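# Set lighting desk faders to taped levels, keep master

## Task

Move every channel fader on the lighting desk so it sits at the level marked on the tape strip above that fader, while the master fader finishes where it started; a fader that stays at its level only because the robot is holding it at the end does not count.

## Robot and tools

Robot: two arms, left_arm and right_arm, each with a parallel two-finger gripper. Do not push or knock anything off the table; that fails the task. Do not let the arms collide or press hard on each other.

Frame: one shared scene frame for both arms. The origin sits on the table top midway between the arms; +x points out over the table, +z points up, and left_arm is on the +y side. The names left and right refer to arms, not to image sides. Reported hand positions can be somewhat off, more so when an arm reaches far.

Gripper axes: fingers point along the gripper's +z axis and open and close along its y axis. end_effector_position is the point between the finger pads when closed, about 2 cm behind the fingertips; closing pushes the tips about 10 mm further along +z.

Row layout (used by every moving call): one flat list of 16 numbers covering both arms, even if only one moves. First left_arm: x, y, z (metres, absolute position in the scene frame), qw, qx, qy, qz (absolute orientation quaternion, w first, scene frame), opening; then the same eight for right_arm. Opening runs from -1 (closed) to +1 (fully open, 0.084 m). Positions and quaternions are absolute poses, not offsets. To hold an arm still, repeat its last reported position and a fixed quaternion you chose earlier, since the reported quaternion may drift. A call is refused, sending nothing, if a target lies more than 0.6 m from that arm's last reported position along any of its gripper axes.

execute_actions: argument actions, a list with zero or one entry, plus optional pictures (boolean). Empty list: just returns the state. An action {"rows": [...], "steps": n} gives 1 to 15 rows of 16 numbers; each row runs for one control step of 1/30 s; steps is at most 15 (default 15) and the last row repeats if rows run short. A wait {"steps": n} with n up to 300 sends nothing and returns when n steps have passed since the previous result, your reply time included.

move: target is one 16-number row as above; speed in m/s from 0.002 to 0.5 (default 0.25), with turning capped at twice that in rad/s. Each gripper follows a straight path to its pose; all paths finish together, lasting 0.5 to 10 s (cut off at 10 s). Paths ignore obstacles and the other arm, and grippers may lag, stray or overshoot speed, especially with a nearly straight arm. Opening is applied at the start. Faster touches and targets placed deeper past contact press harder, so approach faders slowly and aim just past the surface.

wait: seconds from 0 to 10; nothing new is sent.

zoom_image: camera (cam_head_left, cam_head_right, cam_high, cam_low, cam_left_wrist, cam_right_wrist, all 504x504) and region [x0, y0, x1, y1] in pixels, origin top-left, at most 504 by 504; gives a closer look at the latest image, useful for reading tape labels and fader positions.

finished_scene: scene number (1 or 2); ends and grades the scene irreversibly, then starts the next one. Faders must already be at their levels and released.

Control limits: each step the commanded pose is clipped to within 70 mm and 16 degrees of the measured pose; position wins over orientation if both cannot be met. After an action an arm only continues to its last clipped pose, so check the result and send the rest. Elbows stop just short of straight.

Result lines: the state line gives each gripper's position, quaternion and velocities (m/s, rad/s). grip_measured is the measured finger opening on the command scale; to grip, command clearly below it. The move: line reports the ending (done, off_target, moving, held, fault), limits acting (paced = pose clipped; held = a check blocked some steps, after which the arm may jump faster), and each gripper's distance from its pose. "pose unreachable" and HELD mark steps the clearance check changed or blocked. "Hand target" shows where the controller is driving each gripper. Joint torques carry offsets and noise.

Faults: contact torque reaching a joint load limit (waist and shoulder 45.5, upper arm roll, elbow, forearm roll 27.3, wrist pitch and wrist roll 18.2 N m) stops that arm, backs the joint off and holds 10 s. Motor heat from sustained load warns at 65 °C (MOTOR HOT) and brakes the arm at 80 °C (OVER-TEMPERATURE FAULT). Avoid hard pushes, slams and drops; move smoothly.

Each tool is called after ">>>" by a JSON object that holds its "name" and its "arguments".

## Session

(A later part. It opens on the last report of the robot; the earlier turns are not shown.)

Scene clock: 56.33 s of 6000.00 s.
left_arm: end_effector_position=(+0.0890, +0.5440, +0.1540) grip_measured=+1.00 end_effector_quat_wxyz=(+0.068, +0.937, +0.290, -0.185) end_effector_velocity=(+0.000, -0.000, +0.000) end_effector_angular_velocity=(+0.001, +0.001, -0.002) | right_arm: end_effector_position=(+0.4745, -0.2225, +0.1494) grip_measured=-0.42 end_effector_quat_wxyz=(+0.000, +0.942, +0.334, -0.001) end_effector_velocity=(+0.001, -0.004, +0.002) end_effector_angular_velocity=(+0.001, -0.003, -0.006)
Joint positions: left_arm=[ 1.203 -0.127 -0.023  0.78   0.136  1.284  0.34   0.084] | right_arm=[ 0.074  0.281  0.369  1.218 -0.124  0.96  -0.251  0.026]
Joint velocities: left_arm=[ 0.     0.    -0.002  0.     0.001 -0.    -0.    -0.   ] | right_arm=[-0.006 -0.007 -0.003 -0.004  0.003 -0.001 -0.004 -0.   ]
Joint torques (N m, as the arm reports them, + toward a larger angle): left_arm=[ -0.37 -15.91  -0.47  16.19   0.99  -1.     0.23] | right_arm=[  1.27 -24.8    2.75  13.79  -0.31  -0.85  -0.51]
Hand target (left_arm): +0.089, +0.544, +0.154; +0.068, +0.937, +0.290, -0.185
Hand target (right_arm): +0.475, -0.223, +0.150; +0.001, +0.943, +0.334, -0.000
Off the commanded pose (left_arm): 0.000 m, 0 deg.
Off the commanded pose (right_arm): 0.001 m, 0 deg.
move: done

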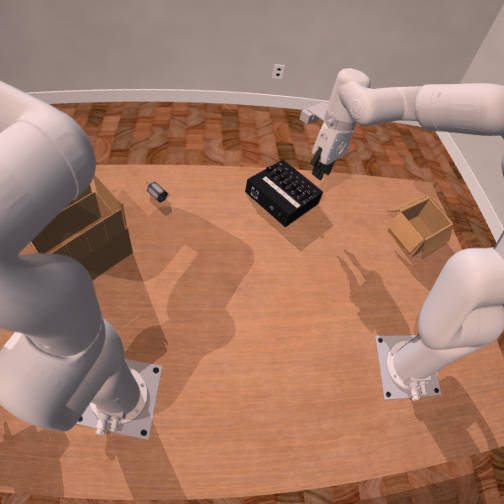

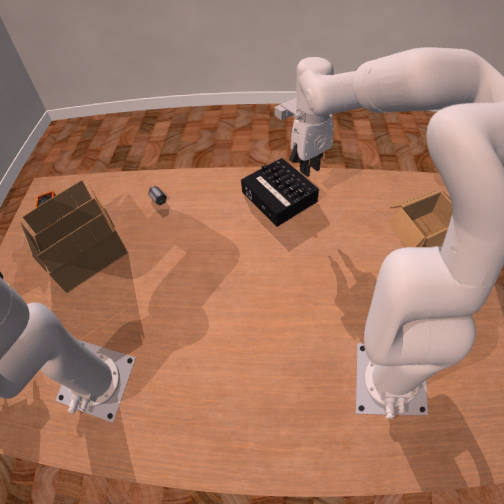

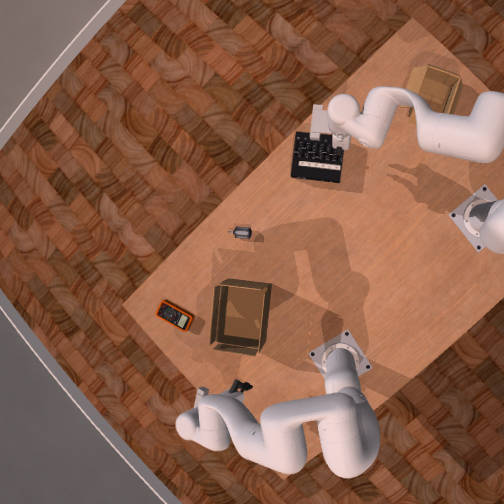

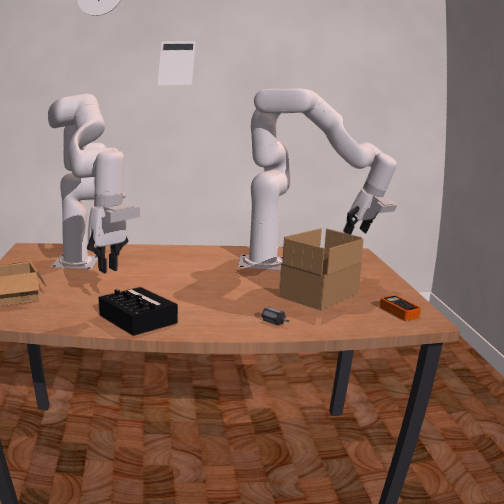

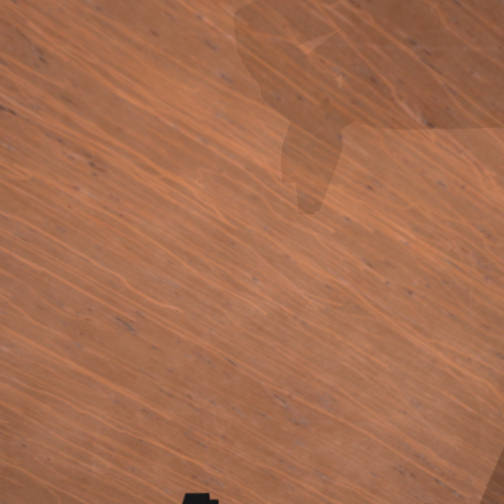

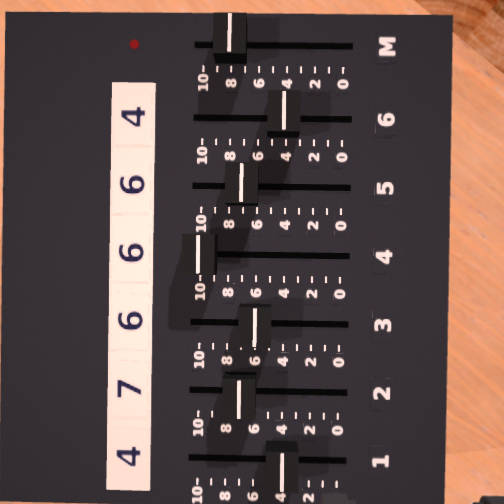

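>>> {"name": "move", "arguments": {"target": [0.089,0.544,0.154,0.068,0.937,0.290,-0.185,1,0.4767,-0.1181,0.102,0,0.899,-0.438,0,-1], "speed": 0.4}}

>>> {"name": "move", "arguments": {"target": [0.089,0.544,0.154,0.068,0.937,0.290,-0.185,1,0.4767,-0.1181,0.086,0,0.899,-0.438,0,-1], "speed": 0.03}}

Scene clock: 65.47 s of 6000.00 s.
left_arm: end_effector_position=(+0.0890, +0.5440, +0.1540) grip_measured=+1.00 end_effector_quat_wxyz=(+0.068, +0.937, +0.290, -0.185) end_effector_velocity=(+0.000, +0.000, +0.000) end_effector_angular_velocity=(+0.000, +0.000, +0.002) | right_arm: end_effector_position=(+0.4771, -0.1180, +0.1022) grip_measured=-1.00 end_effector_quat_wxyz=(-0.001, +0.899, -0.438, -0.000) end_effector_velocity=(-0.002, +0.001, -0.003) end_effector_angular_velocity=(-0.004, +0.006, -0.005)
Joint positions: left_arm=[ 1.203 -0.127 -0.023  0.78   0.136  1.284  0.34   0.084] | right_arm=[ 0.426  0.477  0.182  1.376 -0.104  0.907  1.489  0.   ]
Joint velocities: left_arm=[ 0.    -0.    -0.     0.    -0.     0.    -0.001 -0.   ] | right_arm=[ 0.004  0.003 -0.    -0.002 -0.001  0.002  0.009  0.   ]
Joint torques (N m, as the arm reports them, + toward a larger angle): left_arm=[ -0.6  -15.69  -0.24  16.43   1.39  -1.08   0.36] | right_arm=[  1.19 -30.21   2.23  13.42  -0.39  -0.92  -0.32]
Hand target (left_arm): +0.089, +0.544, +0.154; +0.068, +0.937, +0.290, -0.185
Hand target (right_arm): +0.477, -0.118, +0.102; -0.001, +0.899, -0.438, -0.000
Off the commanded pose (left_arm): 0.000 m, 0 deg.
Off the commanded pose (right_arm): 0.000 m, 0 deg.
After step 90, 3.60 s passed at rest.
move: done

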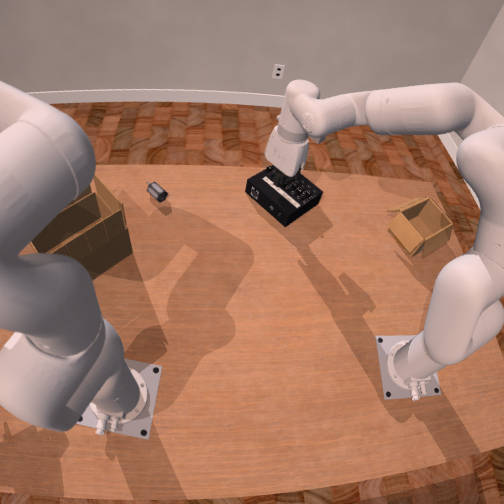

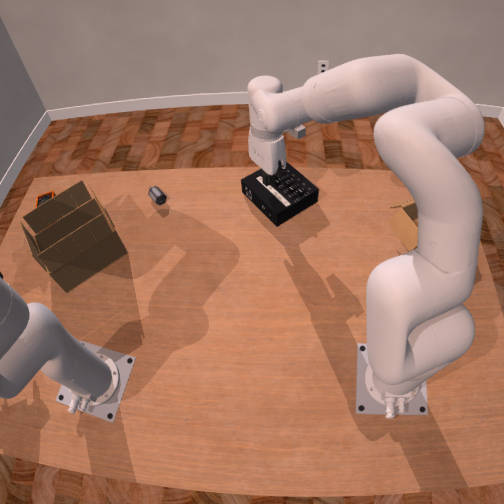

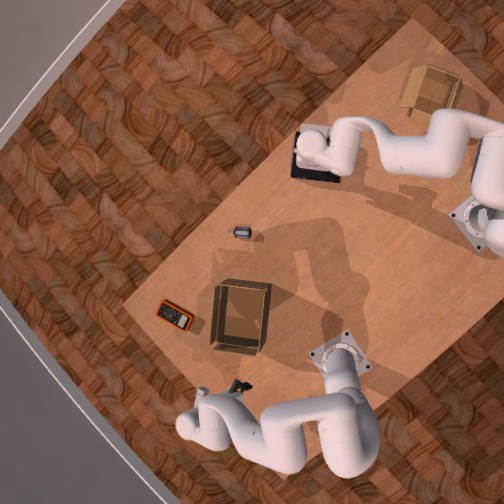

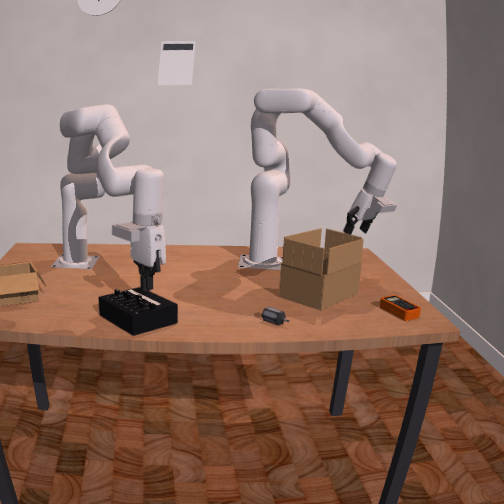

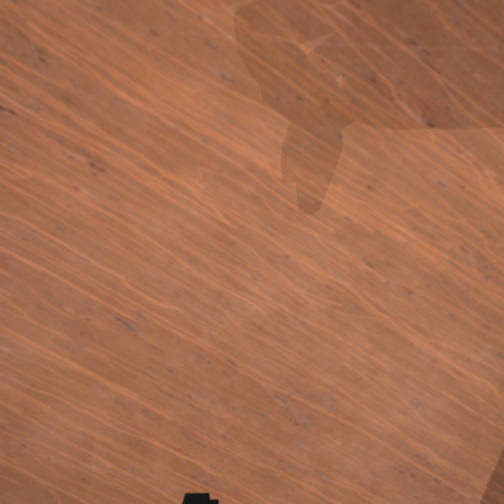

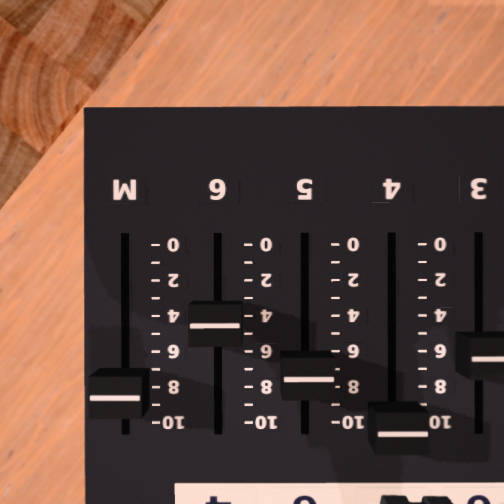

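Scene clock: 66.30 s of 6000.00 s.
left_arm: end_effector_position=(+0.0890, +0.5440, +0.1540) grip_measured=+1.00 end_effector_quat_wxyz=(+0.068, +0.937, +0.290, -0.185) end_effector_velocity=(+0.000, -0.000, +0.000) end_effector_angular_velocity=(-0.001, -0.000, +0.000) | right_arm: end_effector_position=(+0.4768, -0.1180, +0.0862) grip_measured=-1.00 end_effector_quat_wxyz=(-0.000, +0.899, -0.438, +0.000) end_effector_velocity=(+0.001, +0.001, +0.001) end_effector_angular_velocity=(+0.002, -0.004, +0.001)
Joint positions: left_arm=[ 1.203 -0.127 -0.023  0.78   0.136  1.284  0.34   0.084] | right_arm=[ 0.43   0.501  0.178  1.363 -0.112  0.871  1.495  0.   ]
Joint velocities: left_arm=[ 0.     0.    -0.     0.    -0.001  0.001  0.    -0.   ] | right_arm=[ 0.    -0.001  0.     0.    -0.001 -0.004  0.     0.   ]
Joint torques (N m, as the arm reports them, + toward a larger angle): left_arm=[ -0.68 -16.07  -0.25  16.06   1.06  -1.09   0.37] | right_arm=[  1.15 -30.29   2.3   13.27  -0.51  -0.87  -0.42]
Hand target (left_arm): +0.089, +0.544, +0.154; +0.068, +0.937, +0.290, -0.185
Hand target (right_arm): +0.477, -0.118, +0.086; -0.000, +0.899, -0.438, -0.000
Off the commanded pose (left_arm): 0.000 m, 0 deg.
Off the commanded pose (right_arm): 0.000 m, 0 deg.
move: done

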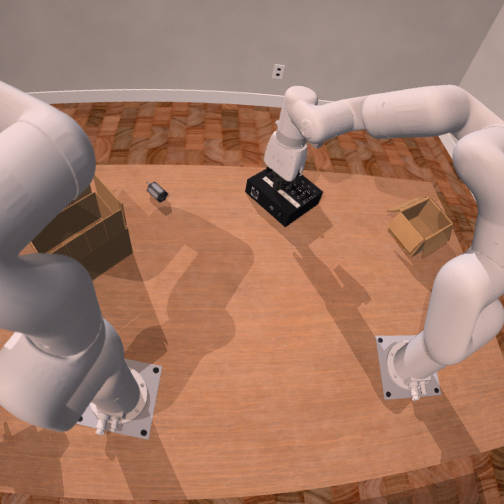

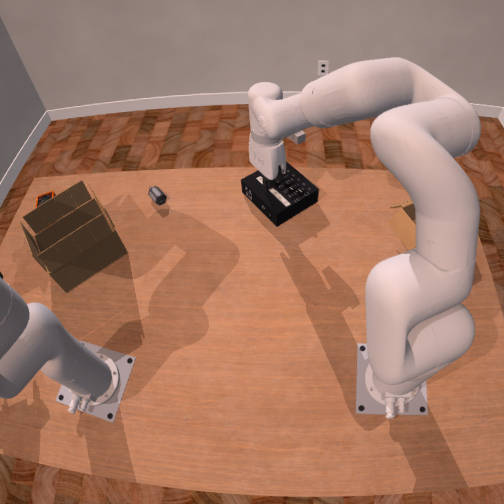

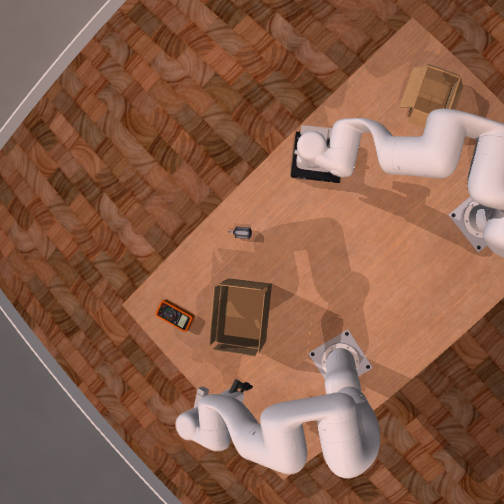

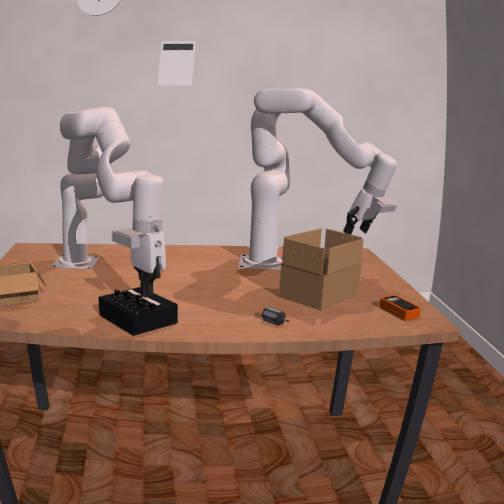

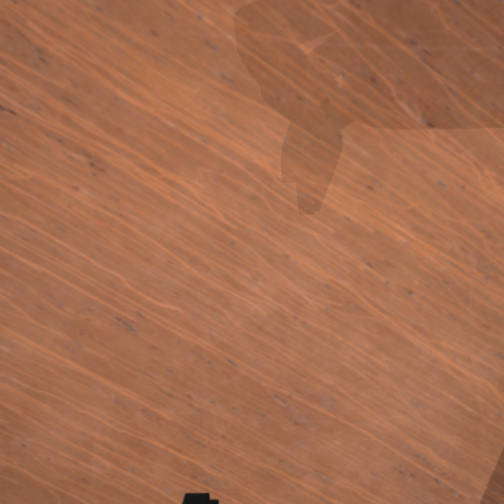

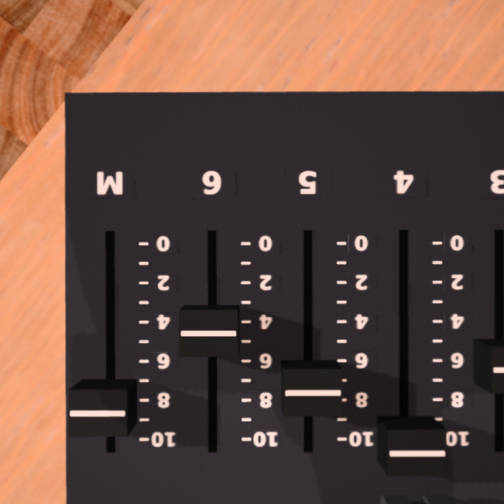

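>>> {"name": "move", "arguments": {"target": [0.089,0.544,0.154,0.068,0.937,0.290,-0.185,1,0.4862,-0.1107,0.086,0,0.899,-0.438,0,-1], "speed": 0.03}}

>>> {"name": "move", "arguments": {"target": [0.089,0.544,0.154,0.068,0.937,0.290,-0.185,1,0.5004,-0.1288,0.086,0,0.899,-0.438,0,-1], "speed": 0.02}}

Scene clock: 70.87 s of 6000.00 s.
left_arm: end_effector_position=(+0.0890, +0.5440, +0.1540) grip_measured=+1.00 end_effector_quat_wxyz=(+0.068, +0.937, +0.290, -0.185) end_effector_velocity=(+0.001, -0.000, +0.000) end_effector_angular_velocity=(+0.001, -0.000, -0.001) | right_arm: end_effector_position=(+0.4861, -0.1108, +0.0860) grip_measured=-1.00 end_effector_quat_wxyz=(-0.000, +0.899, -0.438, -0.000) end_effector_velocity=(+0.001, +0.000, +0.001) end_effector_angular_velocity=(-0.000, -0.000, -0.001)
Joint positions: left_arm=[ 1.203 -0.127 -0.023  0.78   0.136  1.284  0.34   0.084] | right_arm=[ 0.438  0.537  0.177  1.421 -0.116  0.893  1.499  0.   ]
Joint velocities: left_arm=[-0.001  0.    -0.001  0.001 -0.     0.001 -0.    -0.   ] | right_arm=[ 0.001  0.003 -0.001  0.007  0.     0.004  0.     0.   ]
Joint torques (N m, as the arm reports them, + toward a larger angle): left_arm=[ -0.26 -16.01  -0.42  16.38   1.    -1.01   0.32] | right_arm=[  1.32 -31.     2.52  13.58  -0.39  -0.86  -0.42]
Hand target (left_arm): +0.089, +0.544, +0.154; +0.068, +0.937, +0.290, -0.185
Hand target (right_arm): +0.486, -0.111, +0.086; -0.000, +0.899, -0.438, -0.000
Off the commanded pose (left_arm): 0.000 m, 0 deg.
Off the commanded pose (right_arm): 0.000 m, 0 deg.
After step 90, 0.80 s passed at rest.
move: done

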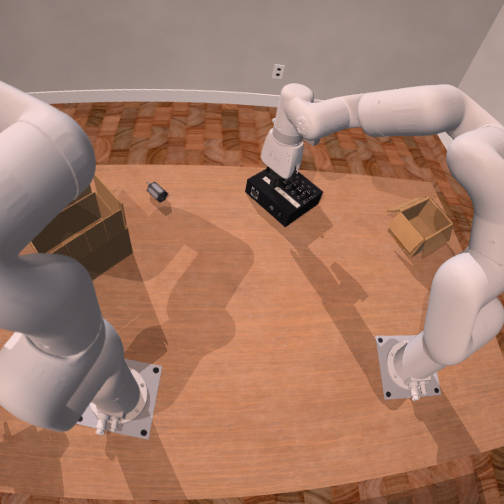

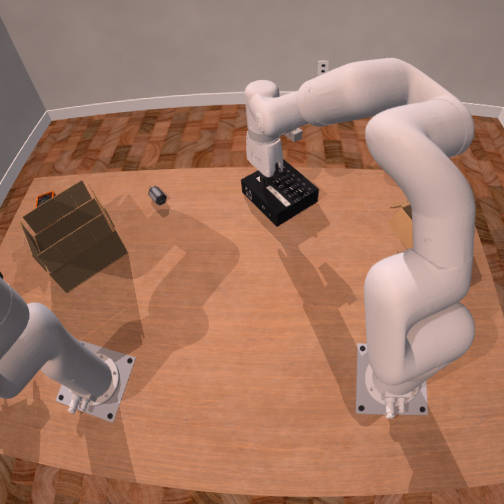

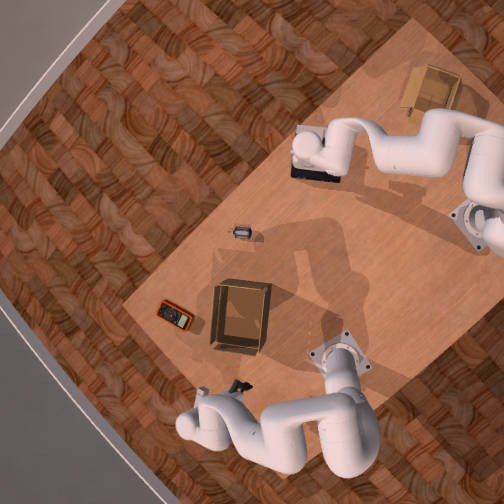

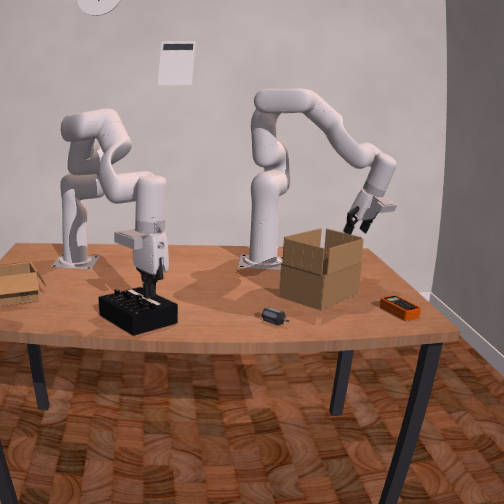

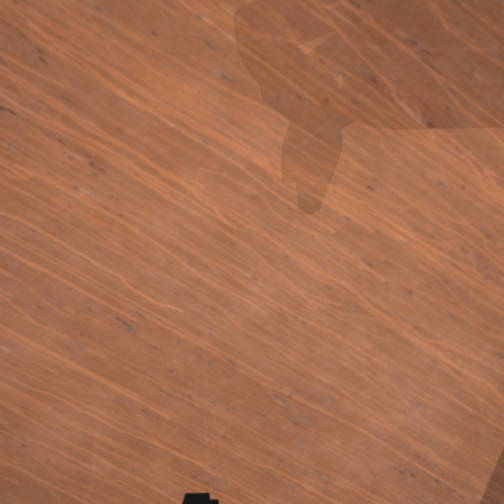

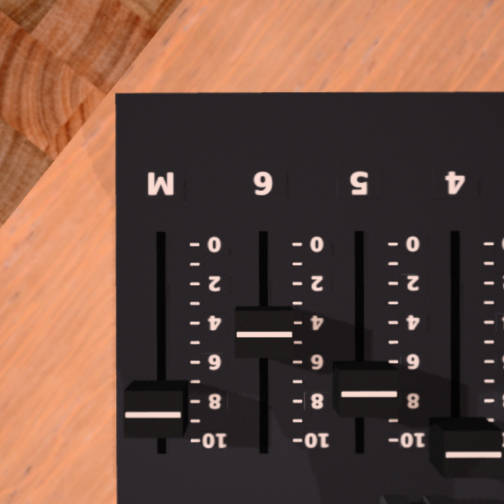

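Scene clock: 72.30 s of 6000.00 s.
left_arm: end_effector_position=(+0.0890, +0.5440, +0.1540) grip_measured=+1.00 end_effector_quat_wxyz=(+0.068, +0.937, +0.290, -0.185) end_effector_velocity=(-0.000, +0.000, -0.000) end_effector_angular_velocity=(+0.000, +0.000, -0.001) | right_arm: end_effector_position=(+0.5003, -0.1288, +0.0860) grip_measured=-1.00 end_effector_quat_wxyz=(+0.000, +0.899, -0.438, +0.000) end_effector_velocity=(+0.000, -0.000, +0.001) end_effector_angular_velocity=(+0.000, -0.000, +0.001)
Joint positions: left_arm=[ 1.203 -0.127 -0.023  0.78   0.136  1.284  0.34   0.084] | right_arm=[ 0.407  0.549  0.169  1.44  -0.112  0.901  1.458  0.   ]
Joint velocities: left_arm=[-0.001  0.     0.001 -0.     0.001 -0.001  0.     0.   ] | right_arm=[-0.001 -0.    -0.     0.001  0.     0.001 -0.002  0.   ]
Joint torques (N m, as the arm reports them, + toward a larger angle): left_arm=[ -0.02 -16.34  -0.46  16.25   1.01  -1.17   0.38] | right_arm=[  1.14 -31.27   1.9   13.49  -0.4   -0.8   -0.51]
Hand target (left_arm): +0.089, +0.544, +0.154; +0.068, +0.937, +0.290, -0.185
Hand target (right_arm): +0.500, -0.129, +0.086; +0.000, +0.899, -0.438, +0.000
Off the commanded pose (left_arm): 0.000 m, 0 deg.
Off the commanded pose (right_arm): 0.000 m, 0 deg.
move: done

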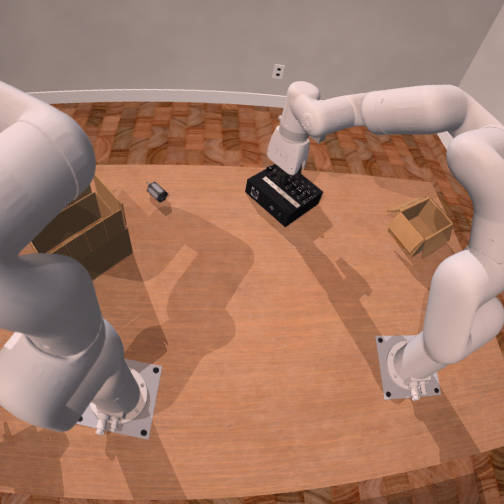

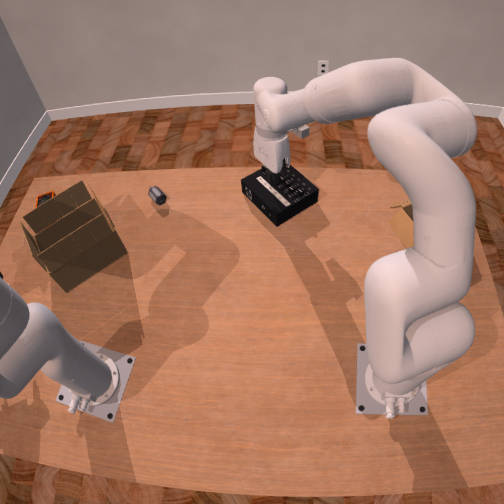

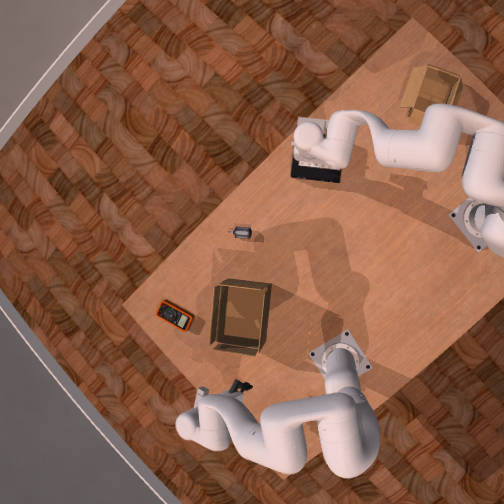

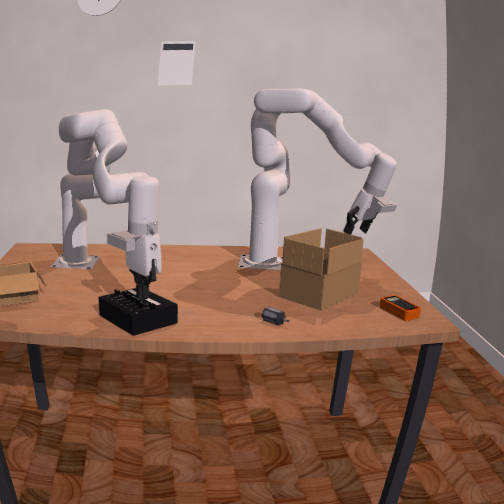

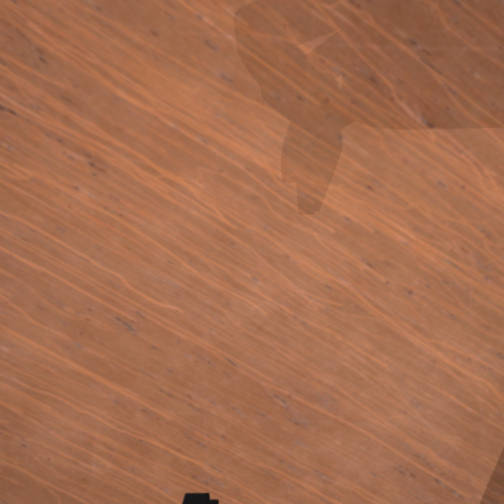

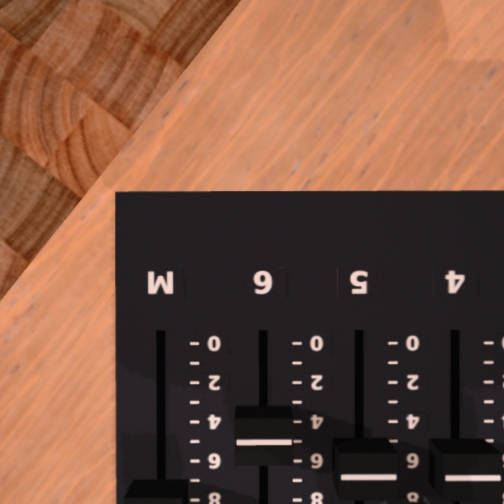

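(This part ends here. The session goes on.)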